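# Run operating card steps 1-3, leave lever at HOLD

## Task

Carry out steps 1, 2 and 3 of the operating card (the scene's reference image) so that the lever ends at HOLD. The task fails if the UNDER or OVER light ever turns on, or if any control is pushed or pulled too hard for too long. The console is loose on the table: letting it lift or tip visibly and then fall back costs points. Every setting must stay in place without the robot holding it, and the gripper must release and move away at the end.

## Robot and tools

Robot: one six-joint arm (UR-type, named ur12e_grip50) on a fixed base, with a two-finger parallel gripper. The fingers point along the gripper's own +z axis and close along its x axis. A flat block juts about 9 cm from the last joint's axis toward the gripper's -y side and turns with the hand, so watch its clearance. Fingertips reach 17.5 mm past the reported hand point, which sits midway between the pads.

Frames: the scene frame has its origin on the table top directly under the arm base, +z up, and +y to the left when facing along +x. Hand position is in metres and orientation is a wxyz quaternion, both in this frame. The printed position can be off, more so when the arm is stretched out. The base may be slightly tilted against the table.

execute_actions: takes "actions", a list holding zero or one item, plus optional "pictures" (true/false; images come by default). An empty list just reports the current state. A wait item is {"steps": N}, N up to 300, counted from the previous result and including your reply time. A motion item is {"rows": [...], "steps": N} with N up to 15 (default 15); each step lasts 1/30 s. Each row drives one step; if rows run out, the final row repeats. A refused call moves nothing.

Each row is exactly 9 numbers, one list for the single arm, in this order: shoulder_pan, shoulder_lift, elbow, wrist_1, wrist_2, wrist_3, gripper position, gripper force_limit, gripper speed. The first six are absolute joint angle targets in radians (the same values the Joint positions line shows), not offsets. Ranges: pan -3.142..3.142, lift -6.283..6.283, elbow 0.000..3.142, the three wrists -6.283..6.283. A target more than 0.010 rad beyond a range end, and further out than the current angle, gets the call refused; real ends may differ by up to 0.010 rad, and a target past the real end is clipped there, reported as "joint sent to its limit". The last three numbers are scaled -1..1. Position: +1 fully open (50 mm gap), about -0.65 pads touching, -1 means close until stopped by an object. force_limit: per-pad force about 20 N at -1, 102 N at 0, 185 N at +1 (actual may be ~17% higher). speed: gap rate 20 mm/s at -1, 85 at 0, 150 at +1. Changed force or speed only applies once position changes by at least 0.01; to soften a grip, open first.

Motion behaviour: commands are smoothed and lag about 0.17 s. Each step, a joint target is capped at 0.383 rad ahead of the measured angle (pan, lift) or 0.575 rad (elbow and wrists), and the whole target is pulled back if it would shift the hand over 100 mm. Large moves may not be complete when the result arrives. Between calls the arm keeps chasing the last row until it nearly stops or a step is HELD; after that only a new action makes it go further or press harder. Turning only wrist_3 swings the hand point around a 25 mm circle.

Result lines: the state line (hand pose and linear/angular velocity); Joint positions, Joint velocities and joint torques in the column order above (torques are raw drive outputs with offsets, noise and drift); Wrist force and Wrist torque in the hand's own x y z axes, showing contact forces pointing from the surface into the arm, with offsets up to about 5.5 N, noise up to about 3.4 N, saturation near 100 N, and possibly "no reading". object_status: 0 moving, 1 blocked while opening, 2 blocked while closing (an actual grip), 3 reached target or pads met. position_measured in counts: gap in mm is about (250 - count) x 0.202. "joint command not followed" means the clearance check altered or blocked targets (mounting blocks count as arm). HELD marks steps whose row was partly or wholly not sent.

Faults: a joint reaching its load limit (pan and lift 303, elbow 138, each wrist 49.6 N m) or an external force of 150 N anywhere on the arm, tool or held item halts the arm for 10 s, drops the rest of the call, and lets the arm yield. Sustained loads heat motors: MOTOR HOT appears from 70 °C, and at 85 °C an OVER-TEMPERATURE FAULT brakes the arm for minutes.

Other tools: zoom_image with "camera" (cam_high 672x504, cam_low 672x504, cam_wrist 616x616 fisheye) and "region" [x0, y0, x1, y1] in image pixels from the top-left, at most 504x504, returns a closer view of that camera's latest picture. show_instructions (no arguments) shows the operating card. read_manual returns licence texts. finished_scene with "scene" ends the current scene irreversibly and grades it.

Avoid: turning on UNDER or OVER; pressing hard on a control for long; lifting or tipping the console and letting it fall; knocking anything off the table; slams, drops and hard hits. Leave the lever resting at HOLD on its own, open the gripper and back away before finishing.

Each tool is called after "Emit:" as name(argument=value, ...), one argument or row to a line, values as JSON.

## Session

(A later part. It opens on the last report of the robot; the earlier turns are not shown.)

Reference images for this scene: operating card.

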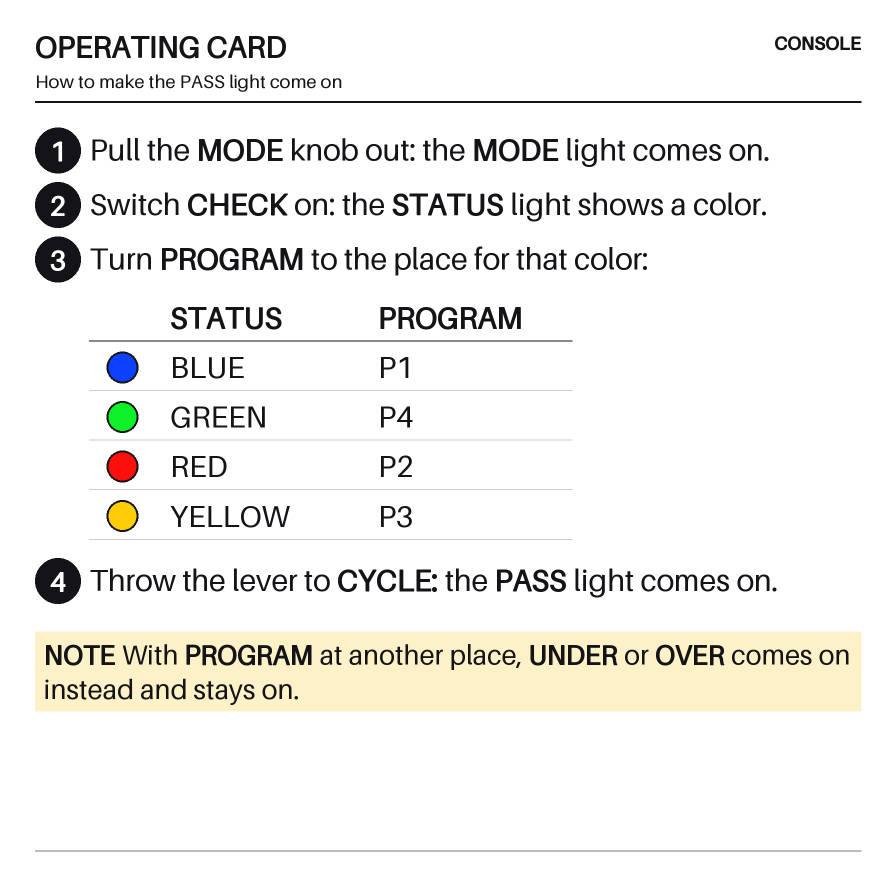

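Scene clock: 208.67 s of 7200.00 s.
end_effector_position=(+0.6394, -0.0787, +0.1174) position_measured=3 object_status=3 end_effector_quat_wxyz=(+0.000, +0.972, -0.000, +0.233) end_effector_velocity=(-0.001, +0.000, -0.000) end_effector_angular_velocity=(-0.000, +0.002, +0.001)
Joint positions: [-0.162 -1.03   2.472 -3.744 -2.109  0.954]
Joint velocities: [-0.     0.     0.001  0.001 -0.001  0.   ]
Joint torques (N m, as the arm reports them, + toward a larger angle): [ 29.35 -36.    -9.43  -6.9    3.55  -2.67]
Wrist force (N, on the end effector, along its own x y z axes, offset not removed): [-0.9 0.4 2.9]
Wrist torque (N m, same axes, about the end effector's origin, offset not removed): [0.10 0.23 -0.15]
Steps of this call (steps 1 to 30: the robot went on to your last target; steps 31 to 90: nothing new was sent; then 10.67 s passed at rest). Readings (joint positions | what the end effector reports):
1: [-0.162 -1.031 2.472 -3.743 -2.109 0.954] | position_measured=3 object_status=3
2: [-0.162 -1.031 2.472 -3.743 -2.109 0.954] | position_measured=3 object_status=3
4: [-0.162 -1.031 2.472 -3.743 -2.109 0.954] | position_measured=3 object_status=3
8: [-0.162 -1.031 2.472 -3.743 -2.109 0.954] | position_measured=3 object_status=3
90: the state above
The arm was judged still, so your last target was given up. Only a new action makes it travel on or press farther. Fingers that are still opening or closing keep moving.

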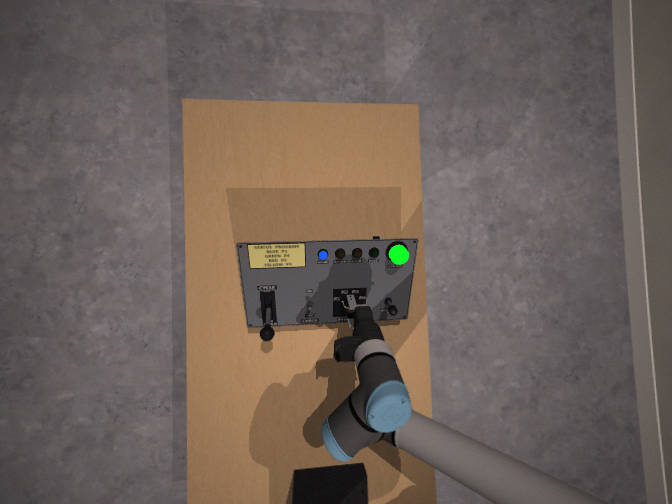

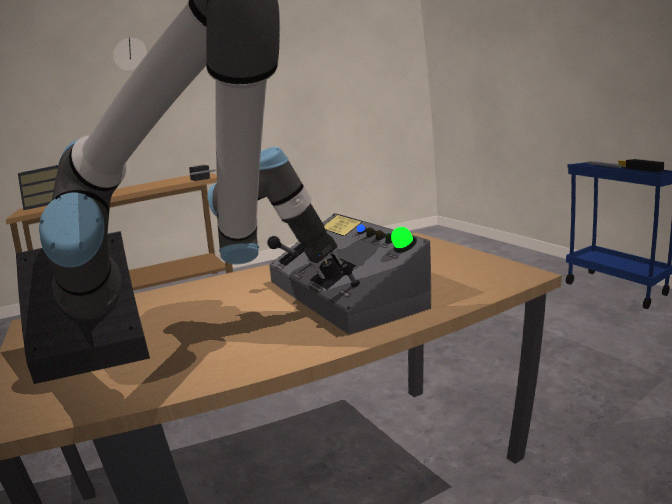

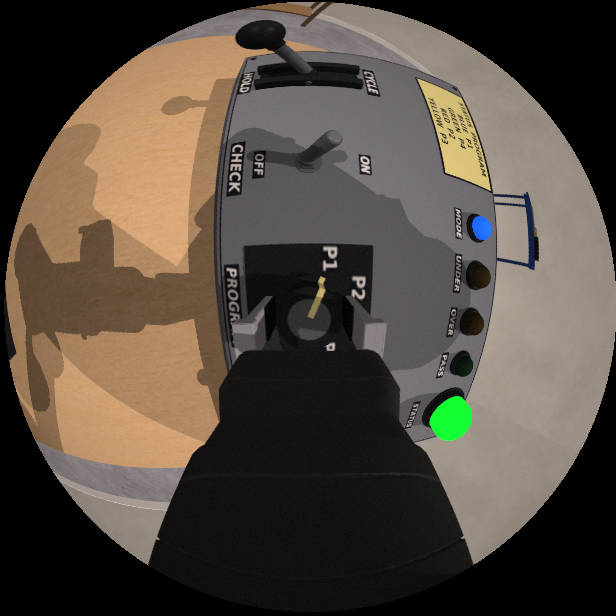

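Emit:
execute_actions(
  actions=[
    {"rows": [[-0.1621,-1.0305,2.4722,-3.7435,-2.1094,0.9541,-1,-0.8,-0.7]], "steps": 11},
  ],
  pictures=false,
)

Emit:
execute_actions(
  actions=[
    {"rows": [[-0.1623,-1.0303,2.4725,-3.7441,-2.1093,0.9648,-1,-0.8,-0.7],[-0.1627,-1.0299,2.4732,-3.7453,-2.1090,0.9858,-1,-0.8,-0.7],[-0.1633,-1.0293,2.4744,-3.7474,-2.1086,1.0181,-1,-0.8,-0.7],[-0.1640,-1.0285,2.4758,-3.7499,-2.1081,1.0570,-1,-0.8,-0.7],[-0.1649,-1.0277,2.4774,-3.7528,-2.1075,1.0989,-1,-0.8,-0.7],[-0.1658,-1.0267,2.4791,-3.7558,-2.1069,1.1413,-1,-0.8,-0.7],[-0.1667,-1.0258,2.4808,-3.7589,-2.1063,1.1837,-1,-0.8,-0.7],[-0.1676,-1.0249,2.4825,-3.7619,-2.1057,1.2261,-1,-0.8,-0.7],[-0.1681,-1.0235,2.4840,-3.7651,-2.1054,1.2693,-1,-0.8,-0.7],[-0.1686,-1.0220,2.4856,-3.7682,-2.1051,1.3126,-1,-0.8,-0.7],[-0.1690,-1.0206,2.4871,-3.7714,-2.1048,1.3558,-1,-0.8,-0.7],[-0.1695,-1.0192,2.4886,-3.7745,-2.1045,1.3990,-1,-0.8,-0.7],[-0.1699,-1.0177,2.4902,-3.7777,-2.1042,1.4423,-1,-0.8,-0.7],[-0.1704,-1.0163,2.4917,-3.7809,-2.1039,1.4855,-1,-0.8,-0.7],[-0.1703,-1.0145,2.4929,-3.7839,-2.1039,1.5292,-1,-0.8,-0.7]], "steps": 15},
  ],
  pictures=false,
)

Emit:
execute_actions(
  actions=[
    {"rows": [[-0.1703,-1.0127,2.4941,-3.7869,-2.1040,1.5729,-1,-0.8,-0.7],[-0.1702,-1.0109,2.4953,-3.7899,-2.1040,1.6166,-1,-0.8,-0.7],[-0.1701,-1.0091,2.4966,-3.7929,-2.1040,1.6603,-1,-0.8,-0.7],[-0.1701,-1.0072,2.4978,-3.7959,-2.1041,1.7039,-1,-0.8,-0.7],[-0.1700,-1.0054,2.4990,-3.7989,-2.1041,1.7476,-1,-0.8,-0.7],[-0.1694,-1.0034,2.4998,-3.8015,-2.1045,1.7918,-1,-0.8,-0.7],[-0.1688,-1.0013,2.5007,-3.8042,-2.1049,1.8359,-1,-0.8,-0.7],[-0.1682,-0.9993,2.5015,-3.8068,-2.1053,1.8801,-1,-0.8,-0.7],[-0.1676,-0.9972,2.5023,-3.8094,-2.1057,1.9242,-1,-0.8,-0.7],[-0.1670,-0.9951,2.5031,-3.8120,-2.1061,1.9684,-1,-0.8,-0.7],[-0.1665,-0.9931,2.5040,-3.8146,-2.1065,2.0125,-1,-0.8,-0.7],[-0.1654,-0.9910,2.5043,-3.8167,-2.1072,2.0571,-1,-0.8,-0.7],[-0.1643,-0.9888,2.5047,-3.8187,-2.1079,2.1016,-1,-0.8,-0.7],[-0.1632,-0.9867,2.5051,-3.8207,-2.1087,2.1462,-1,-0.8,-0.7],[-0.1621,-0.9846,2.5054,-3.8227,-2.1094,2.1908,-1,-0.8,-0.7]], "steps": 15},
  ],
  pictures=false,
)

Emit:
execute_actions(
  actions=[
    {"rows": [[-0.1610,-0.9825,2.5058,-3.8247,-2.1101,2.2354,-1,-0.8,-0.7],[-0.1599,-0.9803,2.5062,-3.8267,-2.1109,2.2799,-1,-0.8,-0.7],[-0.1584,-0.9783,2.5061,-3.8279,-2.1119,2.3249,-1,-0.8,-0.7],[-0.1569,-0.9763,2.5060,-3.8292,-2.1129,2.3698,-1,-0.8,-0.7],[-0.1554,-0.9743,2.5058,-3.8304,-2.1139,2.4148,-1,-0.8,-0.7],[-0.1539,-0.9723,2.5057,-3.8316,-2.1149,2.4597,-1,-0.8,-0.7],[-0.1524,-0.9702,2.5056,-3.8329,-2.1159,2.5047,-1,-0.8,-0.7],[-0.1509,-0.9682,2.5055,-3.8341,-2.1169,2.5496,-1,-0.8,-0.7],[-0.1491,-0.9665,2.5049,-3.8344,-2.1180,2.5948,-1,-0.8,-0.7],[-0.1473,-0.9647,2.5043,-3.8348,-2.1192,2.6401,-1,-0.8,-0.7],[-0.1455,-0.9630,2.5038,-3.8351,-2.1204,2.6853,-1,-0.8,-0.7],[-0.1437,-0.9612,2.5032,-3.8354,-2.1216,2.7305,-1,-0.8,-0.7],[-0.1419,-0.9595,2.5026,-3.8358,-2.1228,2.7757,-1,-0.8,-0.7],[-0.1401,-0.9577,2.5020,-3.8361,-2.1240,2.8209,-1,-0.8,-0.7],[-0.1381,-0.9564,2.5010,-3.8355,-2.1253,2.8663,-1,-0.8,-0.7]], "steps": 15},
  ],
  pictures=false,
)

Emit:
execute_actions(
  actions=[
    {"rows": [[-0.1361,-0.9550,2.5000,-3.8349,-2.1266,2.9117,-1,-0.8,-0.7],[-0.1342,-0.9537,2.4990,-3.8344,-2.1279,2.9571,-1,-0.8,-0.7],[-0.1322,-0.9523,2.4980,-3.8338,-2.1292,3.0025,-1,-0.8,-0.7],[-0.1302,-0.9510,2.4970,-3.8332,-2.1305,3.0478,-1,-0.8,-0.7],[-0.1283,-0.9496,2.4960,-3.8326,-2.1318,3.0932,-1,-0.8,-0.7],[-0.1263,-0.9488,2.4946,-3.8312,-2.1331,3.1381,-1,-0.8,-0.7],[-0.1243,-0.9479,2.4933,-3.8298,-2.1344,3.1831,-1,-0.8,-0.7],[-0.1224,-0.9471,2.4920,-3.8284,-2.1356,3.2247,-1,-0.8,-0.7],[-0.1207,-0.9463,2.4908,-3.8271,-2.1367,3.2612,-1,-0.8,-0.7],[-0.1192,-0.9457,2.4898,-3.8260,-2.1377,3.2922,-1,-0.8,-0.7],[-0.1182,-0.9452,2.4890,-3.8253,-2.1384,3.3138,-1,-0.8,-0.7],[-0.1175,-0.9449,2.4886,-3.8248,-2.1388,3.3267,-1,-0.8,-0.7],[-0.1172,-0.9448,2.4884,-3.8246,-2.1390,3.3316,-1,-0.8,-0.7]], "steps": 15},
  ],
  pictures=false,
)

Emit:
execute_actions(
  actions=[
    {"rows": [[-0.1172,-0.9448,2.4884,-3.8246,-2.1390,3.3316,-1,-0.8,-0.7],[-0.1172,-0.9448,2.4884,-3.8246,-2.1390,3.3316,-1,-0.8,-0.7],[-0.1172,-0.9448,2.4884,-3.8246,-2.1390,3.3316,-1,-0.8,-0.7],[-0.1172,-0.9448,2.4884,-3.8246,-2.1390,3.3316,1,-0.8,0]], "steps": 8},
  ],
  pictures=false,
)

Emit:
execute_actions(
  actions=[
    {"rows": [[-0.1150,-0.9484,2.4902,-3.8217,-2.1404,3.3336,1,-0.8,0],[-0.1087,-0.9586,2.4951,-3.8133,-2.1445,3.3393,1,-0.8,0],[-0.0989,-0.9746,2.5025,-3.7998,-2.1508,3.3483,1,-0.8,0],[-0.0860,-0.9956,2.5116,-3.7813,-2.1591,3.3602,1,-0.8,0],[-0.0705,-1.0208,2.5217,-3.7580,-2.1689,3.3747,1,-0.8,0],[-0.0530,-1.0493,2.5322,-3.7304,-2.1798,3.3915,1,-0.8,0],[-0.0340,-1.0803,2.5425,-3.6990,-2.1915,3.4099,1,-0.8,0],[-0.0141,-1.1127,2.5521,-3.6647,-2.2036,3.4295,1,-0.8,0],[0.0059,-1.1453,2.5606,-3.6286,-2.2157,3.4495,1,-0.8,0],[0.0253,-1.1769,2.5680,-3.5925,-2.2272,3.4691,1,-0.8,0],[0.0432,-1.2061,2.5739,-3.5581,-2.2378,3.4874,1,-0.8,0],[0.0587,-1.2314,2.5785,-3.5275,-2.2468,3.5035,1,-0.8,0],[0.0709,-1.2513,2.5818,-3.5029,-2.2539,3.5162,1,-0.8,0],[0.0790,-1.2644,2.5837,-3.4866,-2.2586,3.5246,1,-0.8,0],[0.0818,-1.2690,2.5844,-3.4808,-2.2602,3.5276,1,-0.8,0]], "steps": 15},
  ],
)

Scene clock: 329.03 s of 7200.00 s.
end_effector_position=(+0.6394, -0.0787, +0.1174) position_measured=35 object_status=0 end_effector_quat_wxyz=(+0.000, +0.972, -0.000, +0.233) end_effector_velocity=(-0.000, -0.000, -0.000) end_effector_angular_velocity=(+0.000, +0.001, -0.002)
Joint positions: [-0.162 -1.03   2.472 -3.744 -2.109  0.954]
Joint velocities: [-0.    -0.     0.    -0.    -0.001  0.001]
Joint torques (N m, as the arm reports them, + toward a larger angle): [ 30.37 -37.19 -10.15  -6.85   3.08  -2.66]
Wrist force (N, on the end effector, along its own x y z axes, offset not removed): [-4.4 2.0 1.7]
Wrist torque (N m, same axes, about the end effector's origin, offset not removed): [0.35 0.90 -0.01]
Steps of this call (steps 1 to 90: nothing new was sent; then 117.00 s passed at rest; steps 91 to 101: all 11 steps of this action). Readings (joint positions | what the end effector reports):
91: [-0.162 -1.031 2.472 -3.744 -2.109 0.954] | position_measured=5 object_status=0
92: [-0.162 -1.031 2.472 -3.744 -2.109 0.954] | position_measured=12 object_status=0
94: [-0.162 -1.030 2.472 -3.744 -2.109 0.954] | position_measured=25 object_status=0
98: [-0.162 -1.030 2.472 -3.744 -2.109 0.954] | position_measured=35 object_status=0
101: the state above

Scene clock: 329.53 s of 7200.00 s.
end_effector_position=(+0.6395, -0.0785, +0.1174) position_measured=35 object_status=2 end_effector_quat_wxyz=(-0.047, +0.952, -0.198, +0.228) end_effector_velocity=(+0.001, -0.001, +0.000) end_effector_angular_velocity=(+0.576, -0.001, -1.132)
Joint positions: [-0.169 -1.02   2.488 -3.773 -2.105  1.357]
Joint velocities: [-0.014  0.041  0.043 -0.092  0.009  1.258]
Joint torques (N m, as the arm reports them, + toward a larger angle): [ 30.59 -29.62   7.71  -5.19   6.4    5.76]
Wrist force (N, on the end effector, along its own x y z axes, offset not removed): [3.9 10.4 -4.1]
Wrist torque (N m, same axes, about the end effector's origin, offset not removed): [0.14 -0.13 -0.12]
Steps of this call (steps 1 to 15: all 15 steps of this action). Readings (joint positions | what the end effector reports):
1: [-0.162 -1.030 2.472 -3.744 -2.109 0.954] | position_measured=35 object_status=2
2: [-0.162 -1.030 2.472 -3.744 -2.109 0.956] | position_measured=35 object_status=2
4: [-0.163 -1.030 2.473 -3.745 -2.109 0.973] | position_measured=35 object_status=2
8: [-0.165 -1.028 2.477 -3.752 -2.108 1.076] | position_measured=35 object_status=2
15: the state above

Scene clock: 330.03 s of 7200.00 s.
end_effector_position=(+0.6396, -0.0786, +0.1174) position_measured=35 object_status=2 end_effector_quat_wxyz=(-0.118, +0.839, -0.492, +0.201) end_effector_velocity=(+0.001, +0.001, +0.001) end_effector_angular_velocity=(+0.582, -0.000, -1.145)
Joint positions: [-0.166 -0.992  2.504 -3.815 -2.107  2.012]
Joint velocities: [ 0.028  0.062  0.016 -0.065 -0.019  1.308]
Joint torques (N m, as the arm reports them, + toward a larger angle): [ 60.43 -25.6   12.84  -3.2    0.73   5.85]
Wrist force (N, on the end effector, along its own x y z axes, offset not removed): [11.0 6.4 -4.2]
Wrist torque (N m, same axes, about the end effector's origin, offset not removed): [0.15 0.40 -0.18]
Steps of this call (steps 1 to 15: all 15 steps of this action). Readings (joint positions | what the end effector reports):
1: [-0.170 -1.018 2.489 -3.776 -2.104 1.399] | position_measured=35 object_status=2
2: [-0.170 -1.017 2.491 -3.779 -2.104 1.443] | position_measured=35 object_status=2
4: [-0.170 -1.014 2.493 -3.785 -2.104 1.529] | position_measured=35 object_status=2
8: [-0.170 -1.006 2.498 -3.797 -2.104 1.703] | position_measured=35 object_status=2
15: the state above

Scene clock: 330.53 s of 7200.00 s.
end_effector_position=(+0.6396, -0.0786, +0.1175) position_measured=35 object_status=2 end_effector_quat_wxyz=(+0.176, -0.636, +0.735, -0.153) end_effector_velocity=(+0.002, -0.001, +0.000) end_effector_angular_velocity=(+0.583, -0.003, -1.148)
Joint positions: [-0.145 -0.962  2.504 -3.835 -2.121  2.684]
Joint velocities: [ 0.053  0.052 -0.02  -0.012 -0.034  1.332]
Joint torques (N m, as the arm reports them, + toward a larger angle): [ 65.21 -26.02   1.97  -2.17   2.76   5.46]
Wrist force (N, on the end effector, along its own x y z axes, offset not removed): [16.6 -5.2 4.6]
Wrist torque (N m, same axes, about the end effector's origin, offset not removed): [0.12 0.86 -0.16]
Steps of this call (steps 1 to 15: all 15 steps of this action). Readings (joint positions | what the end effector reports):
1: [-0.165 -0.990 2.504 -3.817 -2.108 2.056] | position_measured=35 object_status=2
2: [-0.164 -0.988 2.505 -3.819 -2.108 2.101] | position_measured=35 object_status=2
4: [-0.162 -0.984 2.505 -3.823 -2.110 2.190] | position_measured=35 object_status=2
8: [-0.156 -0.976 2.506 -3.829 -2.113 2.369] | position_measured=35 object_status=2
15: the state above

Scene clock: 331.03 s of 7200.00 s.
end_effector_position=(+0.6396, -0.0788, +0.1175) position_measured=35 object_status=2 end_effector_quat_wxyz=(+0.213, -0.397, +0.888, -0.095) end_effector_velocity=(-0.001, +0.001, +0.001) end_effector_angular_velocity=(+0.202, -0.003, -0.393)
Joint positions: [-0.119 -0.946  2.489 -3.826 -2.138  3.293]
Joint velocities: [ 0.021  0.009 -0.013  0.013 -0.012  0.46 ]
Joint torques (N m, as the arm reports them, + toward a larger angle): [ 62.87 -26.06  -1.46   1.87   3.73   0.02]
Wrist force (N, on the end effector, along its own x y z axes, offset not removed): [14.4 -13.1 4.9]
Wrist torque (N m, same axes, about the end effector's origin, offset not removed): [0.17 0.93 0.14]
Steps of this call (steps 1 to 15: all 15 steps of this action). Readings (joint positions | what the end effector reports):
1: [-0.143 -0.961 2.503 -3.835 -2.122 2.729] | position_measured=35 object_status=2
2: [-0.141 -0.959 2.502 -3.835 -2.123 2.774] | position_measured=35 object_status=2
4: [-0.137 -0.956 2.500 -3.835 -2.126 2.865] | position_measured=35 object_status=2
8: [-0.129 -0.951 2.496 -3.832 -2.131 3.046] | position_measured=35 object_status=2
15: the state above

Scene clock: 331.30 s of 7200.00 s.
end_effector_position=(+0.6394, -0.0786, +0.1174) position_measured=3 object_status=0 end_effector_quat_wxyz=(+0.215, -0.381, +0.895, -0.091) end_effector_velocity=(+0.002, -0.002, +0.000) end_effector_angular_velocity=(+0.008, -0.002, -0.020)
Joint positions: [-0.117 -0.945  2.489 -3.824 -2.139  3.33 ]
Joint velocities: [-0.    -0.    -0.004  0.001 -0.     0.019]
Joint torques (N m, as the arm reports them, + toward a larger angle): [ 55.85 -33.31  -5.9   -3.19  -2.69   2.14]
Wrist force (N, on the end effector, along its own x y z axes, offset not removed): [-1.9 -1.6 1.6]
Wrist torque (N m, same axes, about the end effector's origin, offset not removed): [-0.27 0.46 -0.05]
Steps of this call (steps 1 to 8: all 8 steps of this action). Readings (joint positions | what the end effector reports):
1: [-0.118 -0.945 2.489 -3.825 -2.138 3.306] | position_measured=35 object_status=2
2: [-0.118 -0.945 2.489 -3.825 -2.139 3.314] | position_measured=35 object_status=2
4: [-0.118 -0.945 2.489 -3.825 -2.139 3.324] | position_measured=30 object_status=0
8: the state above

Scene clock: 331.80 s of 7200.00 s.
end_effector_position=(+0.5848, -0.0781, +0.2270) position_measured=3 object_status=3 end_effector_quat_wxyz=(+0.215, -0.380, +0.895, -0.091) end_effector_velocity=(-0.131, -0.006, +0.262) end_effector_angular_velocity=(-0.002, -0.012, +0.001)
Joint positions: [ 0.043 -1.203  2.572 -3.56  -2.238  3.488]
Joint velocities: [ 0.408 -0.688  0.13   0.806 -0.233  0.412]
Joint torques (N m, as the arm reports them, + toward a larger angle): [ 28.48 -32.57  -4.76  -1.73  -2.06   1.75]
Wrist force (N, on the end effector, along its own x y z axes, offset not removed): [-3.2 0.6 -0.4]
Wrist torque (N m, same axes, about the end effector's origin, offset not removed): [-0.03 0.63 -0.01]
Steps of this call (steps 1 to 15: all 15 steps of this action). Readings (joint positions | what the end effector reports):
1: [-0.117 -0.945 2.489 -3.824 -2.139 3.331] | position_measured=3 object_status=0
2: [-0.117 -0.945 2.489 -3.824 -2.139 3.331] | position_measured=3 object_status=0
4: [-0.111 -0.954 2.493 -3.817 -2.143 3.337] | position_measured=3 object_status=0
8: [-0.073 -1.014 2.519 -3.762 -2.167 3.372] | position_measured=3 object_status=3
15: the state above

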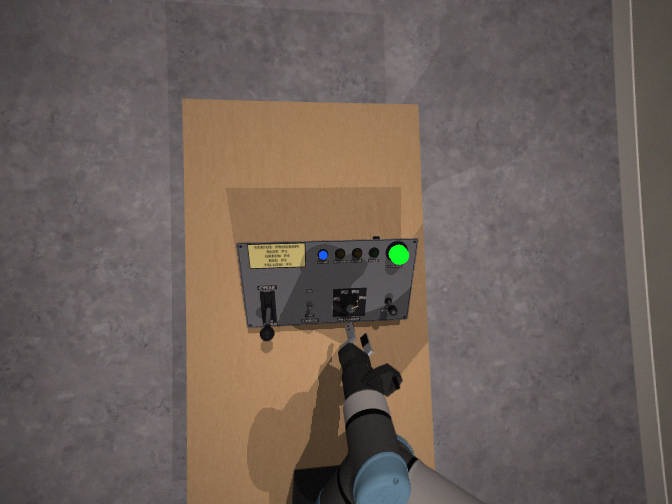

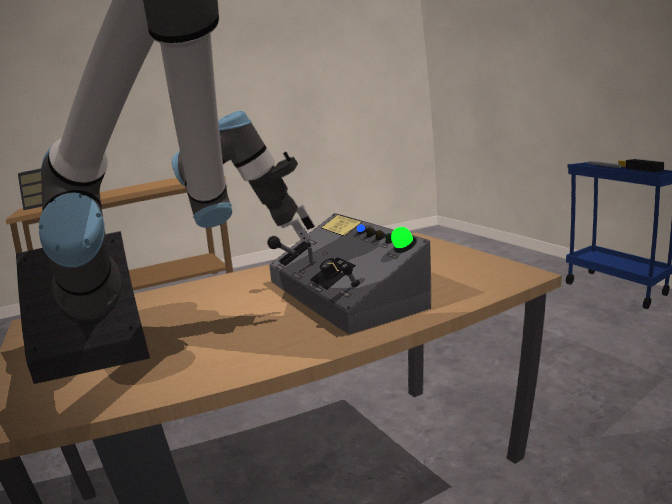

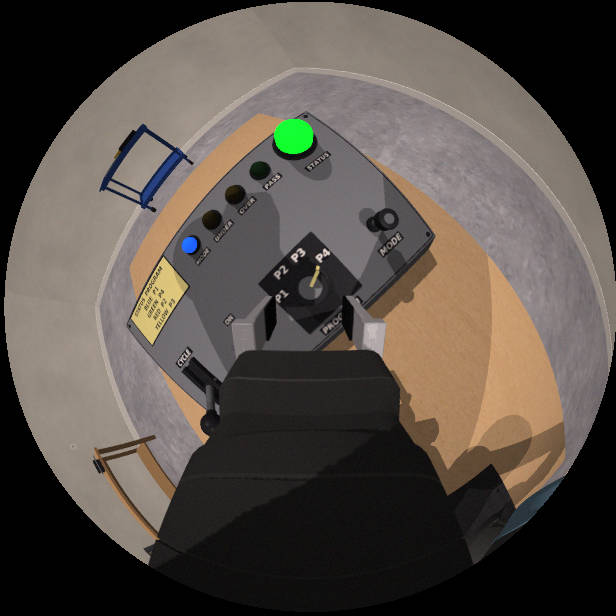

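The pointer is at P4, the MODE light is on, STATUS is green and the lever is at HOLD.

Emit:
execute_actions(
  actions=[],
  pictures=false,
)

Emit:
finished_scene(
  scene=2,
)

Scene clock: 334.33 s of 7200.00 s.
end_effector_position=(+0.5714, -0.0786, +0.2511) position_measured=3 object_status=3 end_effector_quat_wxyz=(+0.215, -0.380, +0.895, -0.091) end_effector_velocity=(+0.001, -0.000, +0.001) end_effector_angular_velocity=(+0.002, -0.002, -0.001)
Joint positions: [ 0.082 -1.269  2.584 -3.481 -2.26   3.528]
Joint velocities: [-0.    -0.    -0.002 -0.     0.002  0.001]
Joint torques (N m, as the arm reports them, + toward a larger angle): [ 43.46 -42.71  -3.54  -2.32  -2.25   2.61]
Wrist force (N, on the end effector, along its own x y z axes, offset not removed): [-2.0 -0.4 0.7]
Wrist torque (N m, same axes, about the end effector's origin, offset not removed): [-0.05 0.52 -0.05]
Steps of this call (steps 1 to 30: the robot went on to your last target; steps 31 to 76: nothing new was sent). Readings (joint positions | what the end effector reports):
1: [0.055 -1.224 2.576 -3.536 -2.245 3.500] | position_measured=3 object_status=3
2: [0.064 -1.238 2.579 -3.518 -2.250 3.509] | position_measured=3 object_status=3
4: [0.074 -1.255 2.582 -3.497 -2.256 3.519] | position_measured=3 object_status=3
8: [0.080 -1.266 2.584 -3.484 -2.259 3.526] | position_measured=3 object_status=3
76: the state above
The arm was judged still, so your last target was given up. Only a new action makes it travel on or press farther. Fingers that are still opening or closing keep moving.

The scene is finished: the task was done.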